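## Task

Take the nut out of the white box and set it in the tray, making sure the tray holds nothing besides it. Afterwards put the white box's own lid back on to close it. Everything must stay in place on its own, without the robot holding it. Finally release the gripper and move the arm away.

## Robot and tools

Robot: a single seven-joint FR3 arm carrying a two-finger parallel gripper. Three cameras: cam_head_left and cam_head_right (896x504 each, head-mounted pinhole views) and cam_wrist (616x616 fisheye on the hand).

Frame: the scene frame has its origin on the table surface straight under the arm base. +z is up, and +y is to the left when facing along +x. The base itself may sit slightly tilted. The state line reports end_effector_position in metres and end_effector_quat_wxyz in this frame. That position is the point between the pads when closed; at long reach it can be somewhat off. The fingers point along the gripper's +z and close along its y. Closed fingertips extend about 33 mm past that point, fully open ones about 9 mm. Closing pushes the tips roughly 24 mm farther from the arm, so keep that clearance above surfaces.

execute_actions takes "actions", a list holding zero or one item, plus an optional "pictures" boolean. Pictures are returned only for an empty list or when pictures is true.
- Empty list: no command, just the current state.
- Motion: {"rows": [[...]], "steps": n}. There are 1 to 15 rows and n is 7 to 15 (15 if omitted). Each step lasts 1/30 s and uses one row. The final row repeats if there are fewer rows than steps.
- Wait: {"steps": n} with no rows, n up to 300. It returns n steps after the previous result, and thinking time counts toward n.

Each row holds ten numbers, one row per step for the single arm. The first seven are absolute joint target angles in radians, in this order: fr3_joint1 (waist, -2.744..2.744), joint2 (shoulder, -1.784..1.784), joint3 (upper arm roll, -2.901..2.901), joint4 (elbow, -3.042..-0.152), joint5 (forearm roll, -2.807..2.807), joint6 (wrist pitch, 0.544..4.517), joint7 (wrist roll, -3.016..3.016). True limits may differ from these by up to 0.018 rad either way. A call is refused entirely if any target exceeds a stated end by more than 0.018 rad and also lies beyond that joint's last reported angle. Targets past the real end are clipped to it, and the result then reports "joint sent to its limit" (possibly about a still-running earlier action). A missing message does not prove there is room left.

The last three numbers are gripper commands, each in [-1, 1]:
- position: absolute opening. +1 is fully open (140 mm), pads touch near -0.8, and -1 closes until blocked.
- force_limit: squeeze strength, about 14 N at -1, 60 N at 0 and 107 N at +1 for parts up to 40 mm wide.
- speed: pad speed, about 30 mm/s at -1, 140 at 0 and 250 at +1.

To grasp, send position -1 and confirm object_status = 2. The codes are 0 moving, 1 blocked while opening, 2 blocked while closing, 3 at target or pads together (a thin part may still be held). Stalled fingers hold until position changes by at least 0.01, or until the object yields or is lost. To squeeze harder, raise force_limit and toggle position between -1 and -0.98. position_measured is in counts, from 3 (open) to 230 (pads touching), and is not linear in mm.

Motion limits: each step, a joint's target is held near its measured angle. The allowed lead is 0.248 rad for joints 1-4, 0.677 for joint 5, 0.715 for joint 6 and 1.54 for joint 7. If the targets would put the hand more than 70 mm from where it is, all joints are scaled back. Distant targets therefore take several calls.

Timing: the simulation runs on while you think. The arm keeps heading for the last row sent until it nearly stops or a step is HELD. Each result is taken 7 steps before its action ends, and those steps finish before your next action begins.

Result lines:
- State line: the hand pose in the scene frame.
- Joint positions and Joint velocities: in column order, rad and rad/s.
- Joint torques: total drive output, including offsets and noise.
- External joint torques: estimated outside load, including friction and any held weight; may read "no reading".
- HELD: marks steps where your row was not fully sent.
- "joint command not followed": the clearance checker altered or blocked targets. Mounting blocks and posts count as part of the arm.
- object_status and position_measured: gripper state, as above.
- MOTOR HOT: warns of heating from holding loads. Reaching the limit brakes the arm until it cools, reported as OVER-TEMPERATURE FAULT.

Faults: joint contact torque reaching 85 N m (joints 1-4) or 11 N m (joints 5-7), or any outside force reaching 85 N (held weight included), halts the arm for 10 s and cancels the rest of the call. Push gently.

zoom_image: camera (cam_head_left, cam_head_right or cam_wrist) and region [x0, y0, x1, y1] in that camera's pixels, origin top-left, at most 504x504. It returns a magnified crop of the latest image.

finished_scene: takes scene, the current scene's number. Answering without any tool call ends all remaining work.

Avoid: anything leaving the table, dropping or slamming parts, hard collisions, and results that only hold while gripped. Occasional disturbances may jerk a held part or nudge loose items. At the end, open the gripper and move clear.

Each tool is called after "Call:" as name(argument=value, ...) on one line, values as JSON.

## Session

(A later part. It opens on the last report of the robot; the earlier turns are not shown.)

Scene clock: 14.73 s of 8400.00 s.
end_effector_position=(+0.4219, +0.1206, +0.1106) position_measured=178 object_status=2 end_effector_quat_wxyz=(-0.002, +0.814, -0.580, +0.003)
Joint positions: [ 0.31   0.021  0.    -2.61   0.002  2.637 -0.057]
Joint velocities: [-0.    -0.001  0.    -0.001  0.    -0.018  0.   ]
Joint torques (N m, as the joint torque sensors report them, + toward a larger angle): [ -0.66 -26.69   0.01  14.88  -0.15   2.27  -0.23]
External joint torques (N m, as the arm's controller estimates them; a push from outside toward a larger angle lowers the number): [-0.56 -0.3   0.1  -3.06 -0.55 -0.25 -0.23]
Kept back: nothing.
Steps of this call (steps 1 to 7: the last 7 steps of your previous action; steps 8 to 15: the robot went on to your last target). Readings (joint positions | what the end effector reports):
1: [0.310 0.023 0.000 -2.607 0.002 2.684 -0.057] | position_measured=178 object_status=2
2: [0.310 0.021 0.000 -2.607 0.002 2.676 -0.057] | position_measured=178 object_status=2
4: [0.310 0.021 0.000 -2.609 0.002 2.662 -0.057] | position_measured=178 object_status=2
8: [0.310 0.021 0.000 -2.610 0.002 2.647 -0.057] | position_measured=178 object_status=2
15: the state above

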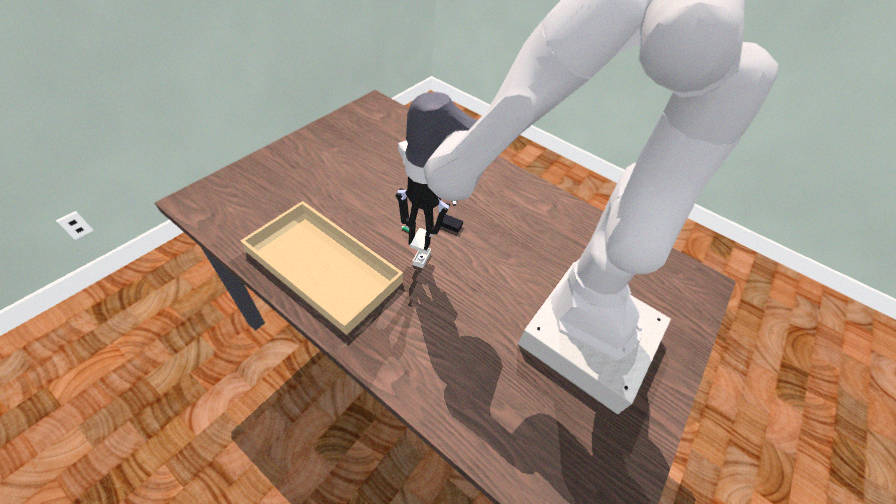

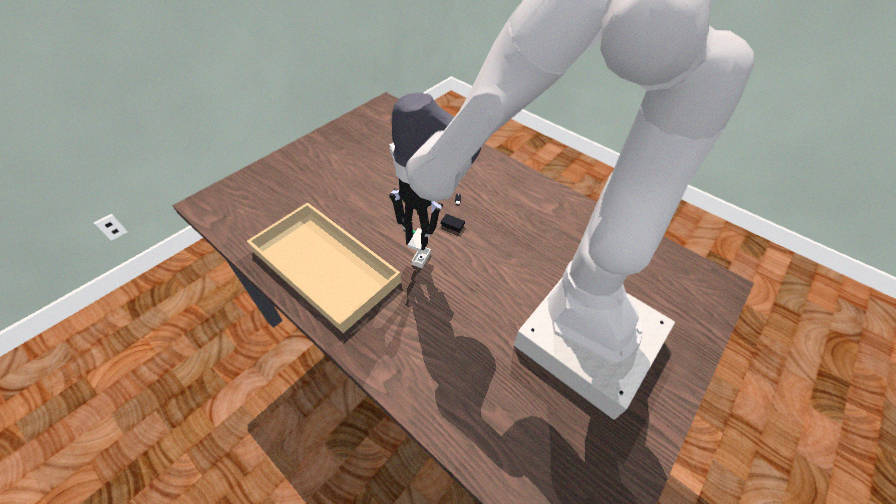

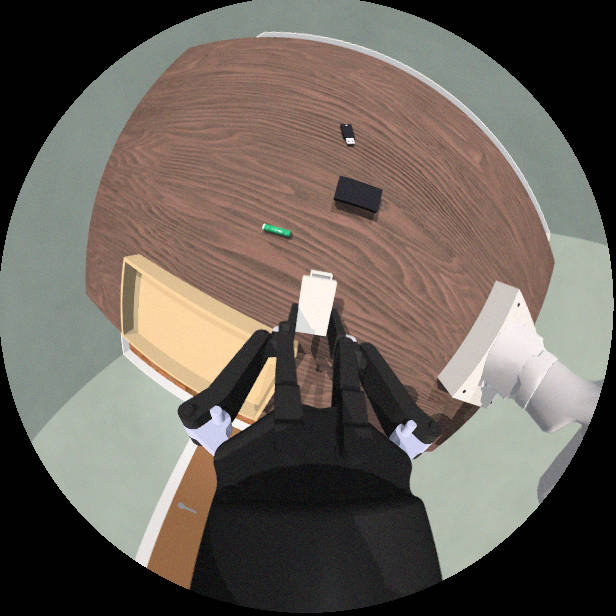

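Call:
execute_actions(actions=[{"rows":[[0.308,-0.05,0,-2.70,0,2.65,-0.06,-1,-0.5,-0.3],[0.308,-0.05,0,-2.70,0,2.65,-0.06,-1,-0.5,-0.3],[0.308,-0.13,0,-2.79,0,2.66,-0.06,-1,-0.5,-0.3],[0.308,-0.13,0,-2.79,0,2.66,-0.06,-1,-0.5,-0.3],[0.308,-0.207,0,-2.884,0,2.677,-0.06,-1,-0.5,-0.3]],"steps":15}])

Call:
execute_actions(actions=[{"rows":[[0.308,-0.15,0,-2.884,0,2.73,-0.06,-1,-0.5,-0.3],[0.308,-0.15,0,-2.884,0,2.73,-0.06,-1,-0.5,-0.3],[0.308,-0.08,0,-2.882,0,2.80,-0.06,-1,-0.5,-0.3],[0.308,-0.08,0,-2.882,0,2.80,-0.06,-1,-0.5,-0.3],[0.308,-0.01,0,-2.879,0,2.87,-0.06,-1,-0.5,-0.3],[0.308,-0.01,0,-2.879,0,2.87,-0.06,-1,-0.5,-0.3],[0.308,0.05,0,-2.874,0,2.924,-0.06,-1,-0.5,-0.3]],"steps":15}])

Call:
execute_actions(actions=[{"steps":20}], pictures=true)

Call:
zoom_image(camera="cam_head_left", region=[390, 220, 490, 310])

Scene clock: 15.90 s of 8400.00 s.
end_effector_position=(+0.3424, +0.0977, +0.1101) position_measured=178 object_status=2 end_effector_quat_wxyz=(+0.005, +0.814, -0.580, -0.002)
Joint positions: [ 0.31  -0.181  0.    -2.852  0.002  2.66  -0.057]
Joint velocities: [ 0.001 -0.341  0.    -0.438 -0.001  0.065  0.001]
Joint torques (N m, as the joint torque sensors report them, + toward a larger angle): [ -0.7  -15.65  -0.52  19.75  -0.04   3.46  -0.22]
External joint torques (N m, as the arm's controller estimates them; a push from outside toward a larger angle lowers the number): [-0.46  0.61 -0.1  -1.62 -0.56  0.41 -0.21]
Steps of this call (steps 1 to 15: the robot went on to your last target; steps 16 to 27: nothing new was sent; steps 28 to 35: the first 8 steps of this action). Readings (joint positions | what the end effector reports):
28: [0.310 0.008 0.000 -2.627 0.002 2.639 -0.057] | position_measured=178 object_status=2
29: [0.310 -0.012 0.000 -2.652 0.002 2.640 -0.057] | position_measured=178 object_status=2
31: [0.310 -0.072 0.000 -2.723 0.002 2.646 -0.057] | position_measured=178 object_status=2
35: the state above

Scene clock: 16.40 s of 8400.00 s.
end_effector_position=(+0.3206, +0.0912, +0.0543) position_measured=178 object_status=2 end_effector_quat_wxyz=(+0.022, +0.814, -0.580, -0.016)
Joint positions: [ 0.31  -0.005  0.    -2.877  0.002  2.817 -0.057]
Joint velocities: [-0.     0.831 -0.001 -0.003 -0.     0.595  0.001]
Joint torques (N m, as the joint torque sensors report them, + toward a larger angle): [ -0.64 -29.66  -0.42  14.16  -0.18   3.94  -0.18]
External joint torques (N m, as the arm's controller estimates them; a push from outside toward a larger angle lowers the number): [-0.64  0.83 -0.44 -1.14 -0.3   0.79 -0.19]
Steps of this call (steps 1 to 7: the last 7 steps of your previous action; steps 8 to 15: the first 8 steps of this action). Readings (joint positions | what the end effector reports):
8: [0.310 -0.197 0.000 -2.880 0.002 2.680 -0.057] | position_measured=178 object_status=2
9: [0.310 -0.182 0.000 -2.880 0.002 2.689 -0.057] | position_measured=178 object_status=2
11: [0.310 -0.133 0.000 -2.879 0.002 2.724 -0.057] | position_measured=178 object_status=2
15: the state above

Scene clock: 17.07 s of 8400.00 s.
end_effector_position=(+0.3343, +0.0950, +0.0443) position_measured=178 object_status=2 end_effector_quat_wxyz=(+0.002, +0.814, -0.580, -0.000)
Joint positions: [ 0.31   0.048  0.    -2.876  0.002  2.919 -0.057]
Joint velocities: [ 0.001 -0.     0.    -0.    -0.     0.012  0.   ]
Joint torques (N m, as the joint torque sensors report them, + toward a larger angle): [ -0.05 -21.    -0.44  13.14  -0.18   3.02  -0.19]
External joint torques (N m, as the arm's controller estimates them; a push from outside toward a larger angle lowers the number): [-0.01  1.24 -0.44  0.34 -0.35  0.54 -0.19]
Kept back: nothing.
Steps of this call (steps 1 to 7: the last 7 steps of your previous action; steps 8 to 20: the robot went on to your last target). Readings (joint positions | what the end effector reports):
1: [0.310 0.017 0.000 -2.877 0.002 2.835 -0.057] | position_measured=178 object_status=2
2: [0.310 0.031 0.000 -2.877 0.002 2.849 -0.057] | position_measured=178 object_status=2
4: [0.310 0.044 0.000 -2.877 0.002 2.872 -0.057] | position_measured=178 object_status=2
8: [0.310 0.048 0.000 -2.876 0.002 2.899 -0.057] | position_measured=178 object_status=2
20: the state above

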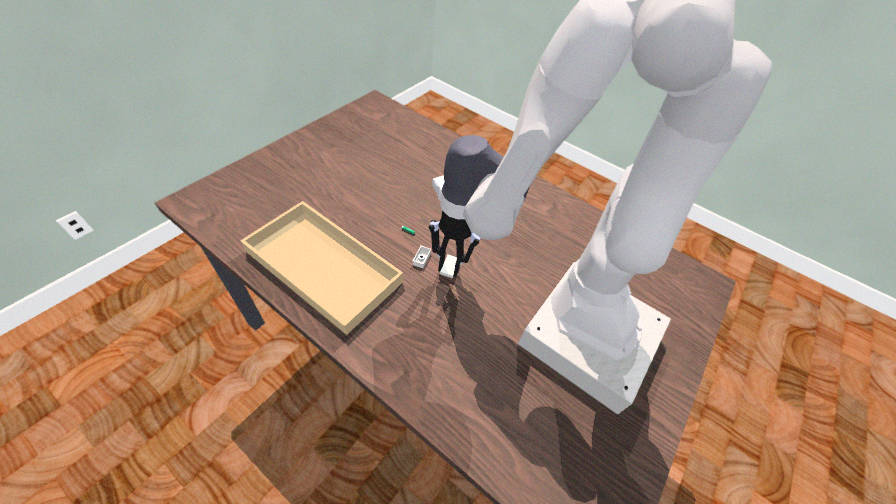

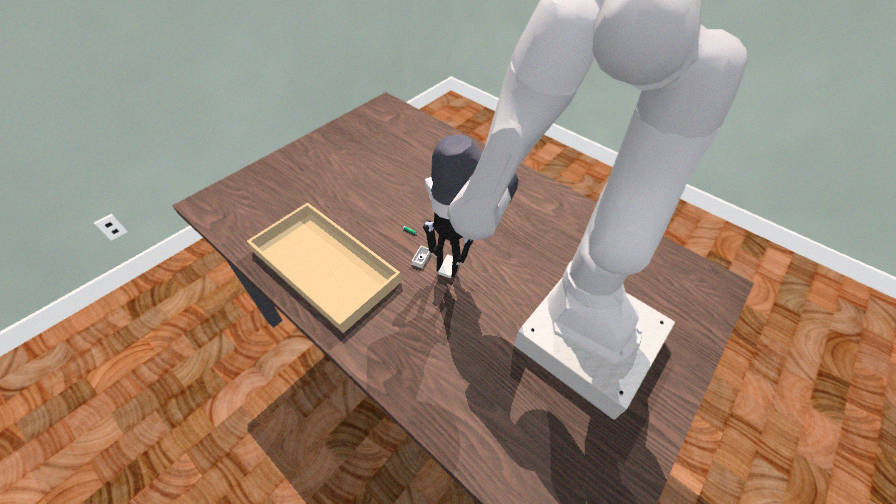

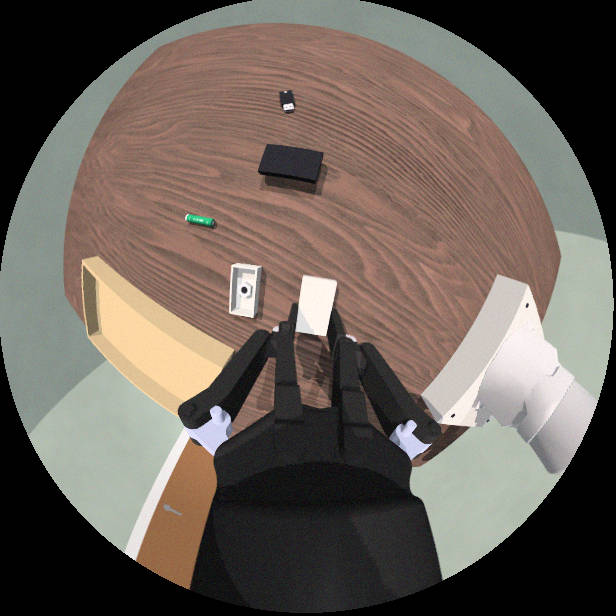

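Region (390, 220, 490, 310) of cam_head_left's 896x504 image, scaled by 5.040, with more detail than that image has; it fills the top 454 rows of this view, and the rest is white.

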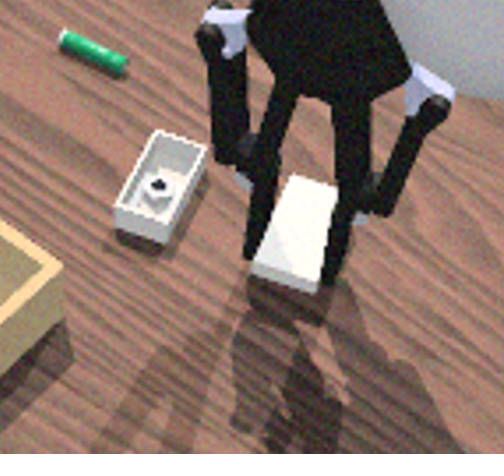

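Call:
execute_actions(actions=[{"rows":[[0.308,0.082,0,-2.87,0,2.952,-0.06,-1,-0.5,-0.3],[0.308,0.082,0,-2.87,0,2.952,-0.06,-1,-0.5,-0.3],[0.308,0.082,0,-2.87,0,2.952,-0.06,-1,-0.5,-0.3],[0.308,0.082,0,-2.87,0,2.952,-0.06,-1,-0.5,-0.3],[0.308,0.082,0,-2.87,0,2.952,-0.06,-1,-0.5,-0.3],[0.308,0.082,0,-2.87,0,2.952,-0.06,-1,-0.5,-0.3],[0.308,0.082,0,-2.87,0,2.952,-0.06,-0.15,-0.5,-0.3]],"steps":15}])

Call:
execute_actions(actions=[{"steps":10}], pictures=true)

Scene clock: 17.90 s of 8400.00 s.
end_effector_position=(+0.3327, +0.0945, +0.0363) position_measured=178 object_status=0 end_effector_quat_wxyz=(+0.004, +0.814, -0.580, -0.002)
Joint positions: [ 0.31   0.08   0.    -2.872  0.002  2.943 -0.057]
Joint velocities: [-0.001  0.01  -0.     0.001 -0.     0.037  0.   ]
Joint torques (N m, as the joint torque sensors report them, + toward a larger angle): [ -0.98 -20.44   0.15  13.17  -0.17   3.    -0.23]
External joint torques (N m, as the arm's controller estimates them; a push from outside toward a larger angle lowers the number): [-0.86  2.54  0.19  0.8  -0.33  0.5  -0.23]
Steps of this call (steps 1 to 15: the robot went on to your last target; steps 16 to 17: nothing new was sent; steps 18 to 25: the first 8 steps of this action). Readings (joint positions | what the end effector reports):
18: [0.310 0.053 0.000 -2.874 0.002 2.926 -0.057] | position_measured=178 object_status=2
19: [0.310 0.062 0.000 -2.873 0.002 2.931 -0.057] | position_measured=178 object_status=2
21: [0.310 0.074 0.000 -2.872 0.002 2.936 -0.057] | position_measured=178 object_status=2
25: the state above

Scene clock: 18.23 s of 8400.00 s.
end_effector_position=(+0.3345, +0.0950, +0.0367) position_measured=148 object_status=0 end_effector_quat_wxyz=(+0.002, +0.814, -0.580, +0.000)
Joint positions: [ 0.31   0.08   0.    -2.872  0.002  2.949 -0.057]
Joint velocities: [ 0.    -0.001  0.    -0.     0.     0.005  0.   ]
Joint torques (N m, as the joint torque sensors report them, + toward a larger angle): [ -0.04 -21.74  -0.07  12.99  -0.12   2.91  -0.09]
External joint torques (N m, as the arm's controller estimates them; a push from outside toward a larger angle lowers the number): [ 0.01  0.99 -0.1   0.76 -0.27  0.43 -0.09]
Kept back: nothing.
Steps of this call (steps 1 to 7: the last 7 steps of your previous action; steps 8 to 10: the robot went on to your last target). Readings (joint positions | what the end effector reports):
1: [0.310 0.080 0.000 -2.872 0.002 2.944 -0.057] | position_measured=168 object_status=0
2: [0.310 0.080 0.000 -2.872 0.002 2.945 -0.057] | position_measured=162 object_status=0
4: [0.310 0.080 0.000 -2.872 0.002 2.947 -0.057] | position_measured=150 object_status=0
8: [0.310 0.080 0.000 -2.872 0.002 2.948 -0.057] | position_measured=148 object_status=0
10: the state above

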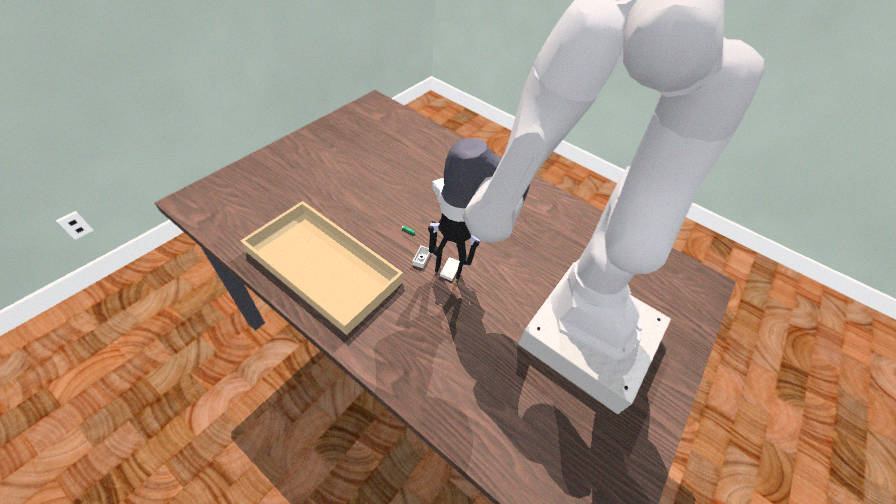

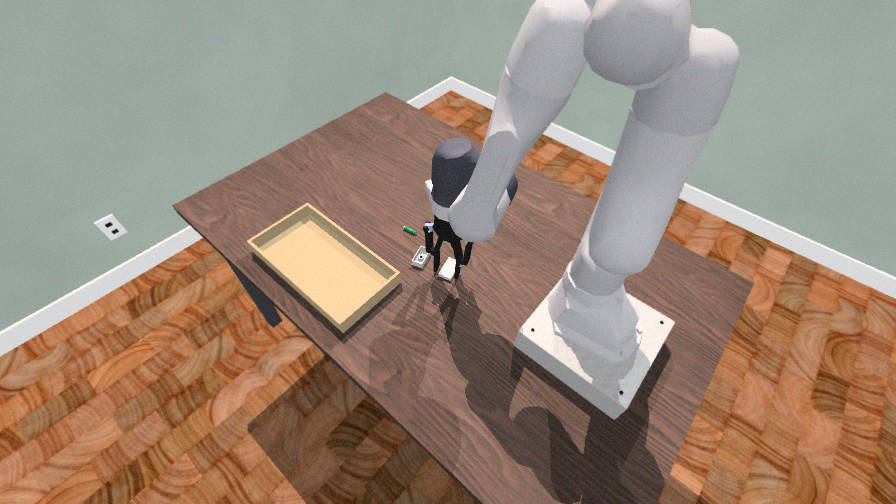

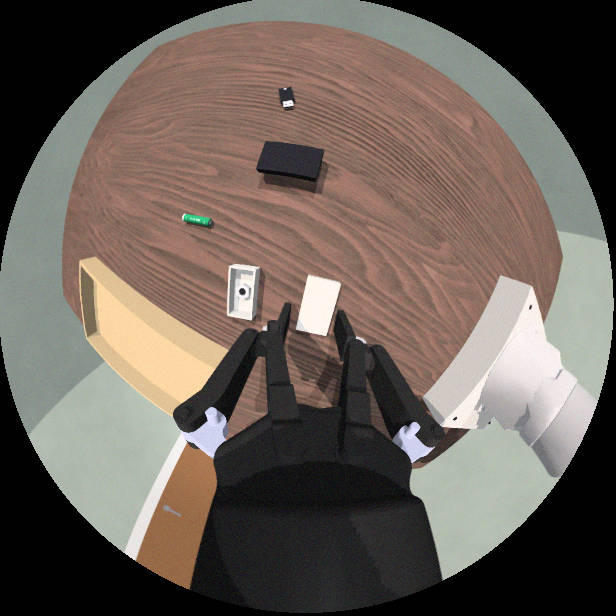

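Call:
execute_actions(actions=[{"rows":[[0.308,-0.02,0,-2.88,0,2.86,-0.06,-0.15,0,0],[0.308,-0.12,0,-2.884,0,2.76,0.2,-0.15,0,0],[0.308,-0.2,0,-2.884,0,2.68,0.6,-0.15,0,0],[0.308,-0.2,0,-2.884,0,2.68,1.0,-0.3,0,0],[0.308,-0.2,0,-2.884,0,2.68,1.3,-0.42,0,0],[0.308,-0.15,0,-2.82,0,2.68,1.5,-0.42,0,0],[0.308,-0.1,0,-2.77,0,2.68,1.5,-0.42,0,0],[0.308,-0.04,0,-2.72,0,2.68,1.5,-0.42,0,0],[0.308,0.02,0,-2.67,0,2.69,1.5,-0.42,0,0],[0.308,0.065,0,-2.628,0,2.693,1.5,-0.42,0,0]],"steps":15}])

Call:
execute_actions(actions=[{"steps":35}], pictures=true)

Scene clock: 19.20 s of 8400.00 s.
end_effector_position=(+0.3843, +0.1095, +0.1147) position_measured=177 object_status=0 end_effector_quat_wxyz=(+0.035, -0.591, +0.806, -0.014)
Joint positions: [ 0.31  -0.123  0.    -2.802  0.001  2.753  0.582]
Joint velocities: [ 0.001  0.926 -0.     1.15  -0.001 -0.367  3.026]
Joint torques (N m, as the joint torque sensors report them, + toward a larger angle): [ -0.24 -15.01  -0.96   8.89   0.14   0.81   0.77]
External joint torques (N m, as the arm's controller estimates them; a push from outside toward a larger angle lowers the number): [ 0.04  1.46 -0.53  0.38 -0.31 -0.42  0.8 ]
Steps of this call (steps 1 to 15: the robot went on to your last target; steps 16 to 21: nothing new was sent; steps 22 to 29: the first 8 steps of this action). Readings (joint positions | what the end effector reports):
22: [0.310 0.066 0.000 -2.876 0.002 2.935 -0.057] | position_measured=148 object_status=3
23: [0.310 0.024 0.000 -2.883 0.002 2.904 -0.036] | position_measured=148 object_status=3
25: [0.310 -0.096 0.000 -2.886 0.002 2.832 0.114] | position_measured=148 object_status=0
29: the state above

Scene clock: 20.37 s of 8400.00 s.
end_effector_position=(+0.4153, +0.1182, +0.0904) position_measured=182 object_status=3 end_effector_quat_wxyz=(+0.002, -0.184, +0.983, -0.001)
Joint positions: [ 0.31   0.063  0.    -2.63   0.001  2.696  1.477]
Joint velocities: [-0.001 -0.001  0.    -0.001 -0.     0.001  0.066]
Joint torques (N m, as the joint torque sensors report them, + toward a larger angle): [ -0.28 -25.91  -0.17  17.48   0.05   2.18   0.07]
External joint torques (N m, as the arm's controller estimates them; a push from outside toward a larger angle lowers the number): [-0.18  0.96 -0.14  0.61 -0.31 -0.25  0.07]
Kept back: nothing.
Steps of this call (steps 1 to 7: the last 7 steps of your previous action; steps 8 to 35: the robot went on to your last target). Readings (joint positions | what the end effector reports):
1: [0.310 -0.085 0.000 -2.761 0.001 2.743 0.677] | position_measured=181 object_status=0
2: [0.310 -0.041 0.000 -2.719 0.001 2.735 0.762] | position_measured=182 object_status=0
4: [0.310 0.022 0.000 -2.665 0.001 2.724 0.907] | position_measured=182 object_status=0
8: [0.310 0.059 0.000 -2.637 0.001 2.708 1.116] | position_measured=182 object_status=0
35: the state above

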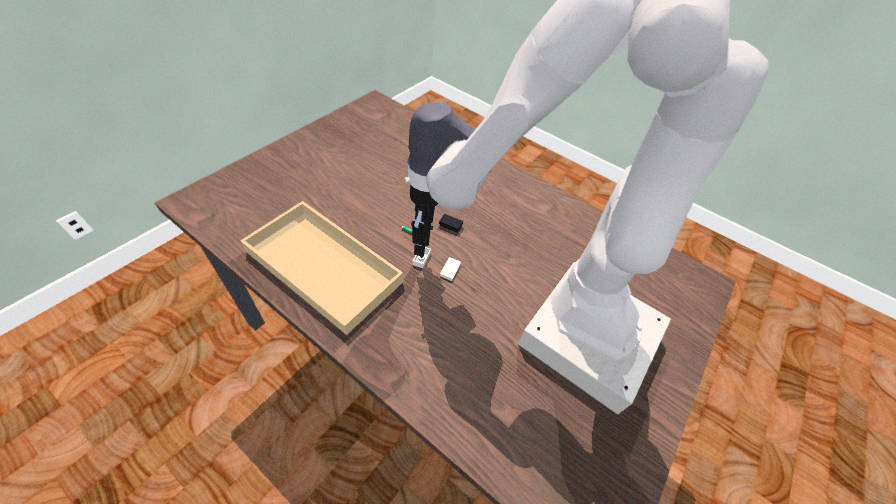

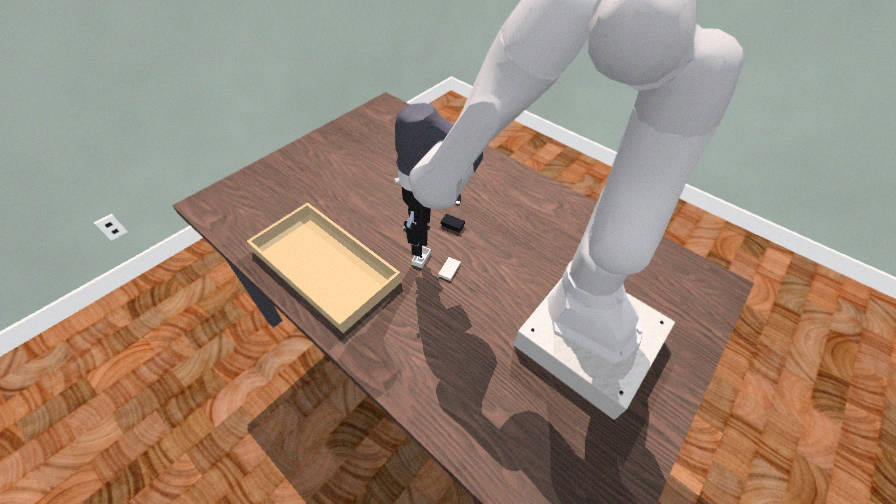

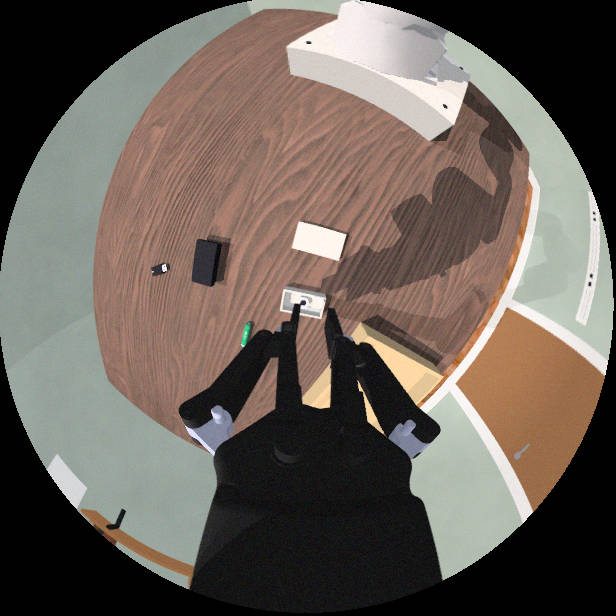

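Call:
zoom_image(camera="cam_wrist", region=[265, 265, 365, 345])

Region (265, 265, 365, 345) of cam_wrist's 616x616 image, scaled by 5.040, with more detail than that image has; it fills the top 403 rows of this view, and the rest is white.

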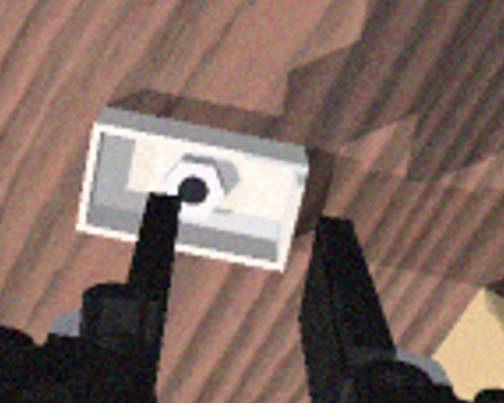

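Call:
execute_actions(actions=[{"rows":[[0.275,0.07,0,-2.61,0,2.68,1.64,-0.42,0,0],[0.275,0.07,0,-2.61,0,2.68,1.64,-0.42,0,0],[0.275,0.07,0,-2.61,0,2.68,1.64,-0.42,0,0],[0.275,0.07,0,-2.61,0,2.68,1.64,-0.42,0,0],[0.275,0.12,0,-2.606,0,2.725,1.64,-0.42,0,0],[0.275,0.167,0,-2.604,0,2.771,1.64,-0.42,0,0]],"steps":15}])

Call:
execute_actions(actions=[{"steps":20}], pictures=true)

Call:
zoom_image(camera="cam_wrist", region=[265, 265, 365, 345])

Scene clock: 21.93 s of 8400.00 s.
end_effector_position=(+0.4216, +0.1054, +0.0699) position_measured=182 object_status=3 end_effector_quat_wxyz=(-0.006, -0.119, +0.993, -0.002)
Joint positions: [ 0.278  0.136 -0.    -2.604  0.001  2.728  1.577]
Joint velocities: [-0.01   0.499 -0.001 -0.027  0.001  0.22   0.198]
Joint torques (N m, as the joint torque sensors report them, + toward a larger angle): [ -0.26 -34.79  -0.16  16.8    0.15   3.55   0.  ]
External joint torques (N m, as the arm's controller estimates them; a push from outside toward a larger angle lowers the number): [-0.52  1.27 -0.66 -2.15 -0.11  0.56  0.  ]
Steps of this call (steps 1 to 30: the robot went on to your last target; steps 31 to 39: nothing new was sent; steps 40 to 47: the first 8 steps of this action). Readings (joint positions | what the end effector reports):
40: [0.305 0.065 0.003 -2.627 0.001 2.693 1.508] | position_measured=182 object_status=3
41: [0.297 0.067 0.003 -2.622 0.001 2.691 1.521] | position_measured=182 object_status=3
43: [0.285 0.067 0.001 -2.616 0.001 2.688 1.544] | position_measured=182 object_status=3
47: the state above

Scene clock: 22.60 s of 8400.00 s.
end_effector_position=(+0.4230, +0.1055, +0.0599) position_measured=182 object_status=3 end_effector_quat_wxyz=(-0.001, -0.092, +0.996, -0.002)
Joint positions: [ 0.278  0.166 -0.    -2.606  0.001  2.768  1.63 ]
Joint velocities: [-0.001  0.     0.    -0.    -0.001  0.006  0.022]
Joint torques (N m, as the joint torque sensors report them, + toward a larger angle): [ -0.32 -27.57  -0.74  16.17   0.17   2.81   0.16]
External joint torques (N m, as the arm's controller estimates them; a push from outside toward a larger angle lowers the number): [-0.22  1.27 -0.8   0.65 -0.14  0.41  0.16]
Kept back: nothing.
Steps of this call (steps 1 to 7: the last 7 steps of your previous action; steps 8 to 20: the robot went on to your last target). Readings (joint positions | what the end effector reports):
1: [0.278 0.150 -0.000 -2.605 0.001 2.734 1.583] | position_measured=182 object_status=3
2: [0.278 0.158 -0.000 -2.606 0.001 2.740 1.589] | position_measured=182 object_status=3
4: [0.278 0.165 -0.000 -2.606 0.001 2.748 1.598] | position_measured=182 object_status=3
8: [0.278 0.166 -0.000 -2.606 0.001 2.759 1.612] | position_measured=182 object_status=3
20: the state above

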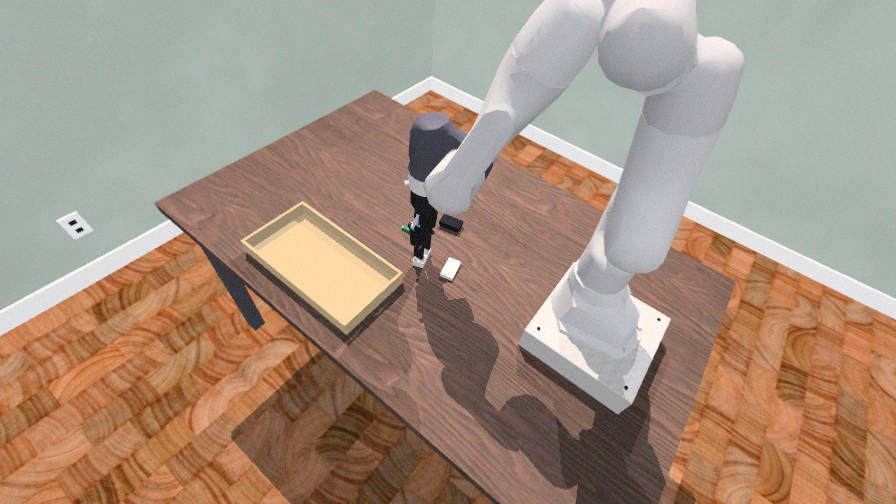

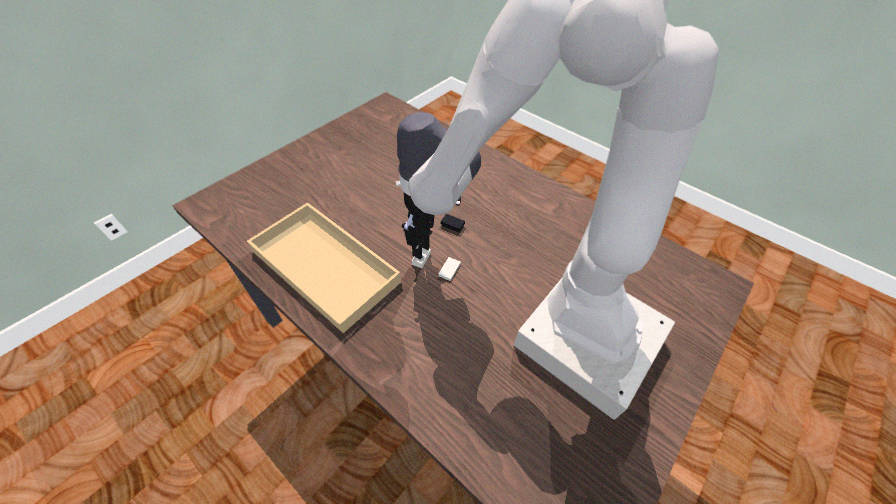

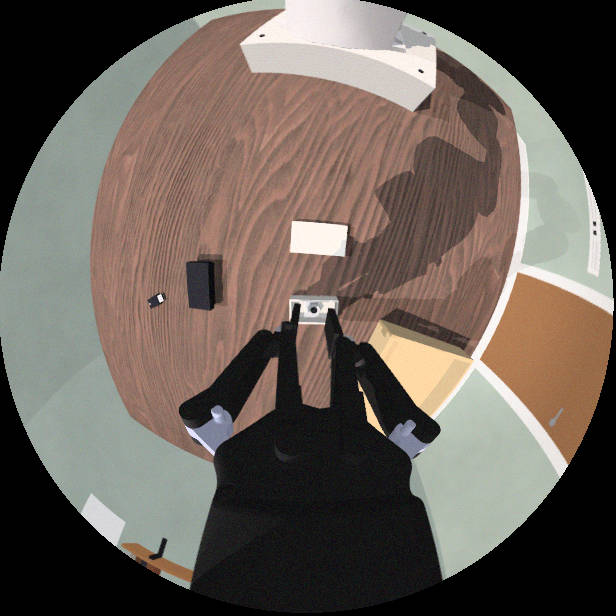

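Region (265, 265, 365, 345) of cam_wrist's 616x616 image, scaled by 5.040, with more detail than that image has; it fills the top 403 rows of this view, and the rest is white.

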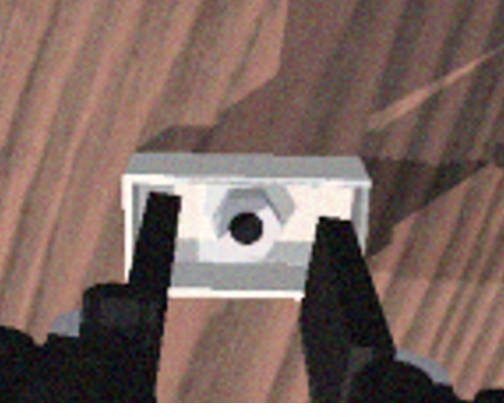

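Call:
execute_actions(actions=[{"rows":[[0.275,0.167,0,-2.604,0,2.771,1.64,-0.5,0,0],[0.275,0.167,0,-2.604,0,2.771,1.64,-0.5,0,0],[0.275,0.19,0,-2.602,0,2.792,1.64,-0.5,0,0],[0.275,0.19,0,-2.602,0,2.792,1.64,-0.5,0,0],[0.275,0.21,0,-2.6,0,2.81,1.64,-0.5,0,0],[0.275,0.21,0,-2.6,0,2.81,1.64,-0.5,0,0],[0.275,0.232,0,-2.598,0,2.83,1.64,-0.5,0,0]],"steps":15}])

Call:
execute_actions(actions=[{"steps":15}], pictures=true)

Call:
zoom_image(camera="cam_wrist", region=[265, 265, 365, 345])

Scene clock: 23.53 s of 8400.00 s.
end_effector_position=(+0.4257, +0.1061, +0.0499) position_measured=192 object_status=0 end_effector_quat_wxyz=(+0.001, -0.089, +0.996, -0.001)
Joint positions: [ 0.278  0.2   -0.    -2.598  0.001  2.798  1.636]
Joint velocities: [0.002 0.093 0.    0.106 0.    0.23  0.003]
Joint torques (N m, as the joint torque sensors report them, + toward a larger angle): [ -0.58 -14.14  -0.12   8.98   0.12   1.46   0.09]
External joint torques (N m, as the arm's controller estimates them; a push from outside toward a larger angle lowers the number): [-0.57 19.31 -0.31 -5.26 -0.18  0.85  0.12]
Steps of this call (steps 1 to 20: the robot went on to your last target; steps 21 to 28: the first 8 steps of this action). Readings (joint positions | what the end effector reports):
21: [0.278 0.166 -0.000 -2.606 0.001 2.769 1.636] | position_measured=182 object_status=0
22: [0.278 0.166 -0.000 -2.606 0.001 2.769 1.636] | position_measured=187 object_status=0
24: [0.278 0.175 -0.000 -2.604 0.001 2.776 1.636] | position_measured=192 object_status=0
28: the state above

Scene clock: 24.03 s of 8400.00 s.
end_effector_position=(+0.4328, +0.1078, +0.0494) position_measured=192 object_status=3 end_effector_quat_wxyz=(+0.010, -0.088, +0.996, +0.000)
Joint positions: [ 0.277  0.21  -0.    -2.593  0.001  2.821  1.638]
Joint velocities: [-0.     0.001 -0.001  0.    -0.     0.     0.003]
Joint torques (N m, as the joint torque sensors report them, + toward a larger angle): [ -0.33 -14.99   0.34  10.65   0.09   3.95   0.  ]
External joint torques (N m, as the arm's controller estimates them; a push from outside toward a larger angle lowers the number): [-0.28 14.81  0.19 -4.42 -0.19  1.49  0.  ]
Kept back: nothing.
Steps of this call (steps 1 to 7: the last 7 steps of your previous action; steps 8 to 15: the robot went on to your last target). Readings (joint positions | what the end effector reports):
1: [0.278 0.204 -0.000 -2.595 0.001 2.804 1.636] | position_measured=192 object_status=0
2: [0.278 0.205 -0.000 -2.594 0.001 2.808 1.636] | position_measured=192 object_status=0
4: [0.278 0.208 -0.000 -2.593 0.001 2.815 1.637] | position_measured=192 object_status=0
8: [0.277 0.209 -0.000 -2.593 0.001 2.819 1.637] | position_measured=192 object_status=3
15: the state above

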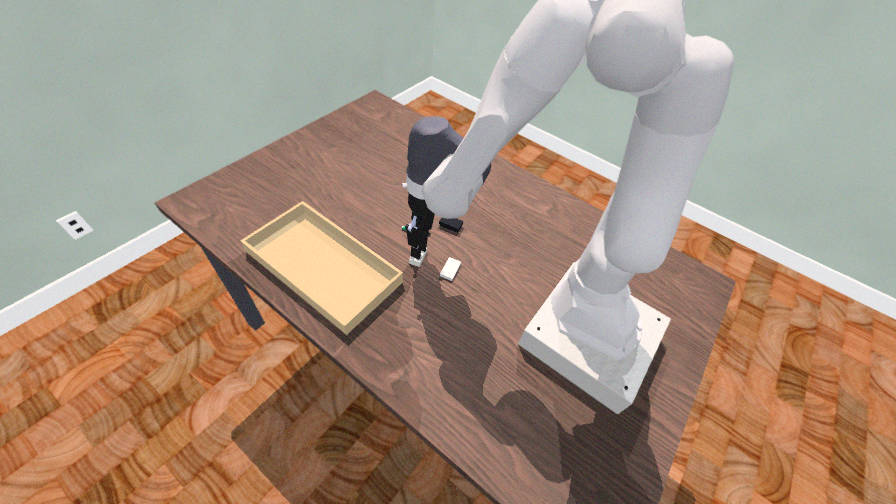

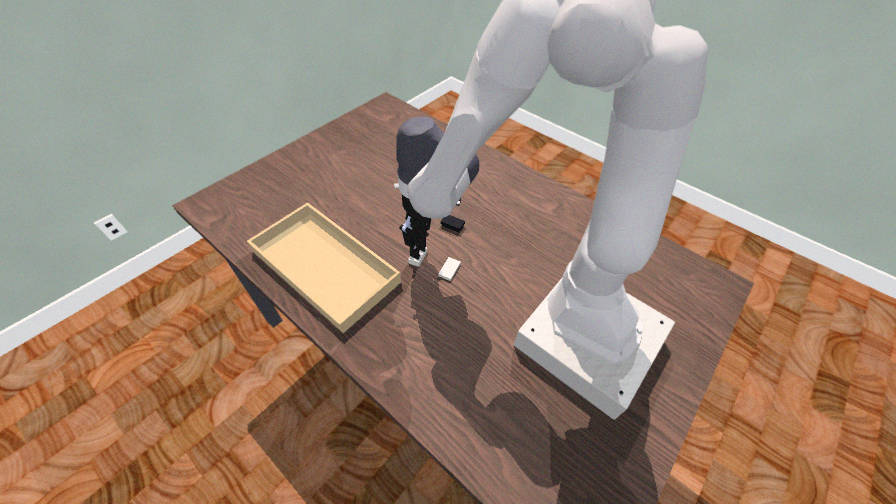

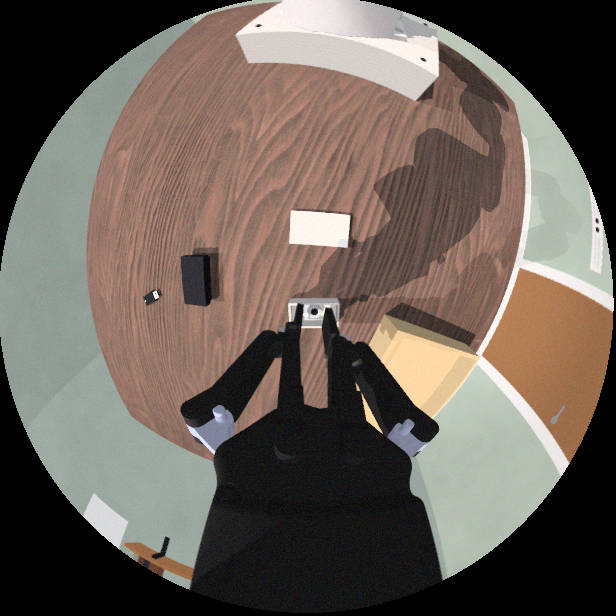

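Region (265, 265, 365, 345) of cam_wrist's 616x616 image, scaled by 5.040, with more detail than that image has; it fills the top 403 rows of this view, and the rest is white.

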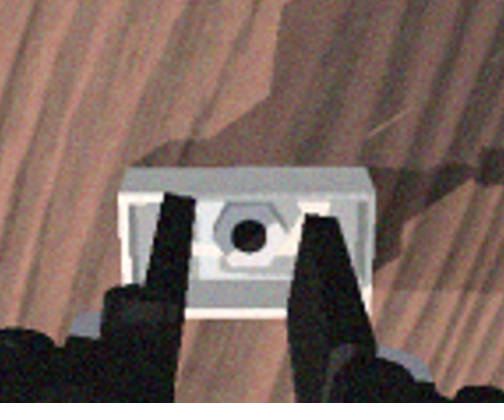

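Call:
execute_actions(actions=[{"rows":[[0.275,0.178,0,-2.603,0,2.781,1.636,-0.5,0,0],[0.275,0.178,0,-2.603,0,2.781,1.636,-0.5,0,0],[0.275,0.178,0,-2.603,0,2.781,1.636,-0.5,0,0],[0.275,0.178,0,-2.603,0,2.781,1.636,-0.5,0,0],[0.275,0.178,0,-2.603,0,2.781,1.636,-0.5,0,0],[0.275,0.178,0,-2.603,0,2.781,1.51,-0.5,0,0]],"steps":15}])

Call:
execute_actions(actions=[{"steps":25}], pictures=true)

Call:
zoom_image(camera="cam_wrist", region=[265, 265, 365, 345])

Call:
zoom_image(camera="cam_head_left", region=[390, 220, 450, 280])

Scene clock: 25.90 s of 8400.00 s.
end_effector_position=(+0.4296, +0.1070, +0.0578) position_measured=192 object_status=3 end_effector_quat_wxyz=(+0.007, -0.104, +0.995, -0.000)
Joint positions: [ 0.277  0.18  -0.    -2.6    0.001  2.792  1.605]
Joint velocities: [-0.002 -0.004 -0.    -0.01  -0.002 -0.05  -0.305]
Joint torques (N m, as the joint torque sensors report them, + toward a larger angle): [  0.18 -30.06  -0.24  12.75   0.14   2.16  -0.26]
External joint torques (N m, as the arm's controller estimates them; a push from outside toward a larger angle lowers the number): [ 0.34 -1.05 -0.26 -2.66 -0.16 -0.29 -0.26]
Steps of this call (steps 1 to 15: the robot went on to your last target; steps 16 to 48: nothing new was sent; steps 49 to 56: the first 8 steps of this action). Readings (joint positions | what the end effector reports):
49: [0.277 0.204 -0.000 -2.594 0.001 2.816 1.638] | position_measured=192 object_status=3
50: [0.277 0.195 -0.000 -2.597 0.001 2.810 1.638] | position_measured=192 object_status=3
52: [0.277 0.185 -0.000 -2.599 0.001 2.801 1.638] | position_measured=192 object_status=3
56: the state above

Scene clock: 26.73 s of 8400.00 s.
end_effector_position=(+0.4264, +0.1062, +0.0568) position_measured=192 object_status=3 end_effector_quat_wxyz=(+0.002, -0.147, +0.989, -0.001)
Joint positions: [ 0.277  0.18  -0.    -2.601  0.001  2.784  1.519]
Joint velocities: [-0.001  0.    -0.001  0.     0.002 -0.001 -0.02 ]
Joint torques (N m, as the joint torque sensors report them, + toward a larger angle): [ -0.51 -30.28  -0.02  13.56   0.2    2.15  -0.27]
External joint torques (N m, as the arm's controller estimates them; a push from outside toward a larger angle lowers the number): [-0.39 -1.18 -0.06 -1.81 -0.1  -0.26 -0.27]
Kept back: nothing.
Steps of this call (steps 1 to 7: the last 7 steps of your previous action; steps 8 to 25: the robot went on to your last target). Readings (joint positions | what the end effector reports):
1: [0.277 0.180 -0.000 -2.600 0.001 2.790 1.596] | position_measured=192 object_status=3
2: [0.277 0.180 -0.000 -2.601 0.001 2.789 1.587] | position_measured=192 object_status=3
4: [0.277 0.180 -0.000 -2.601 0.001 2.787 1.573] | position_measured=192 object_status=3
8: [0.277 0.180 -0.000 -2.601 0.001 2.785 1.552] | position_measured=192 object_status=3
25: the state above

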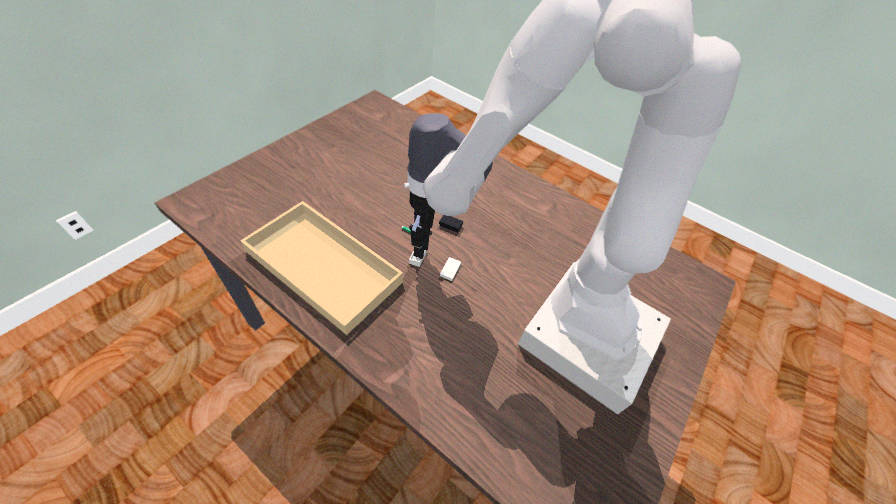

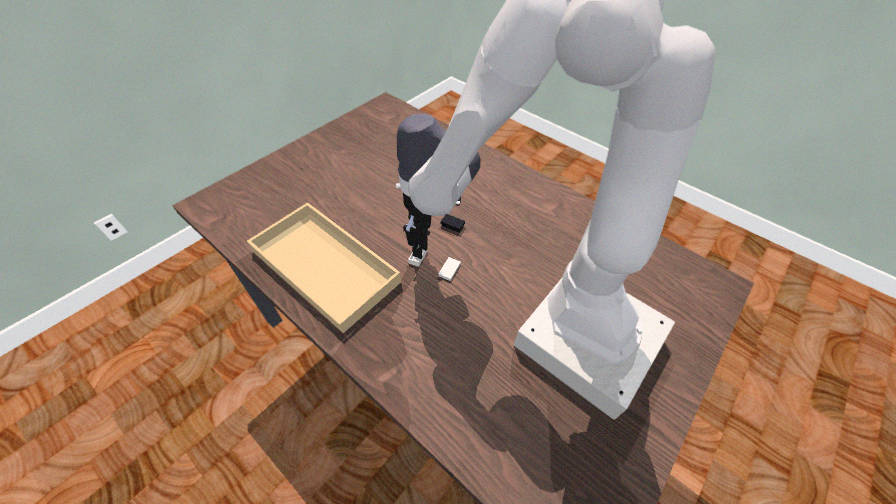

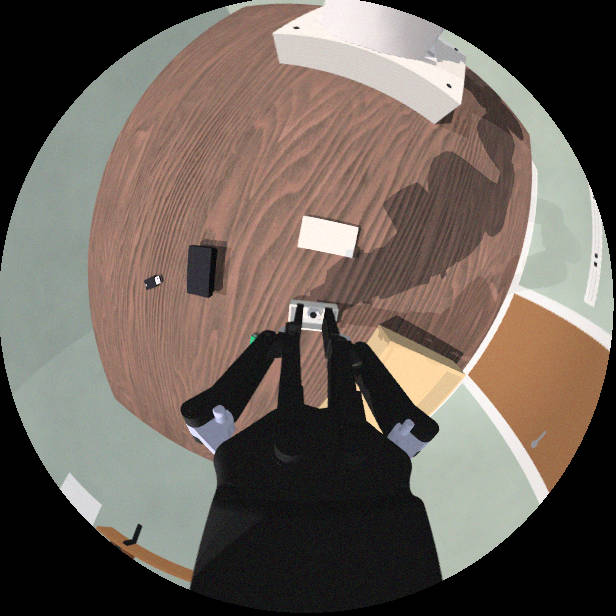

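Region (265, 265, 365, 345) of cam_wrist's 616x616 image, scaled by 5.040, with more detail than that image has; it fills the top 403 rows of this view, and the rest is white.

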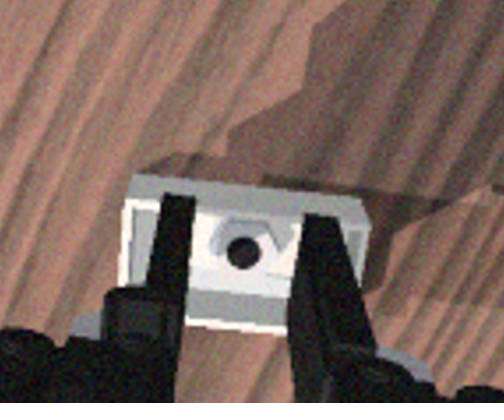

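Region (390, 220, 450, 280) of cam_head_left's 896x504 image, scaled by 8.400, with more detail than that image has.

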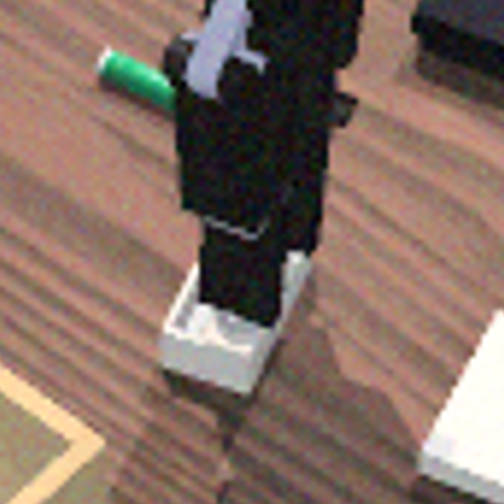

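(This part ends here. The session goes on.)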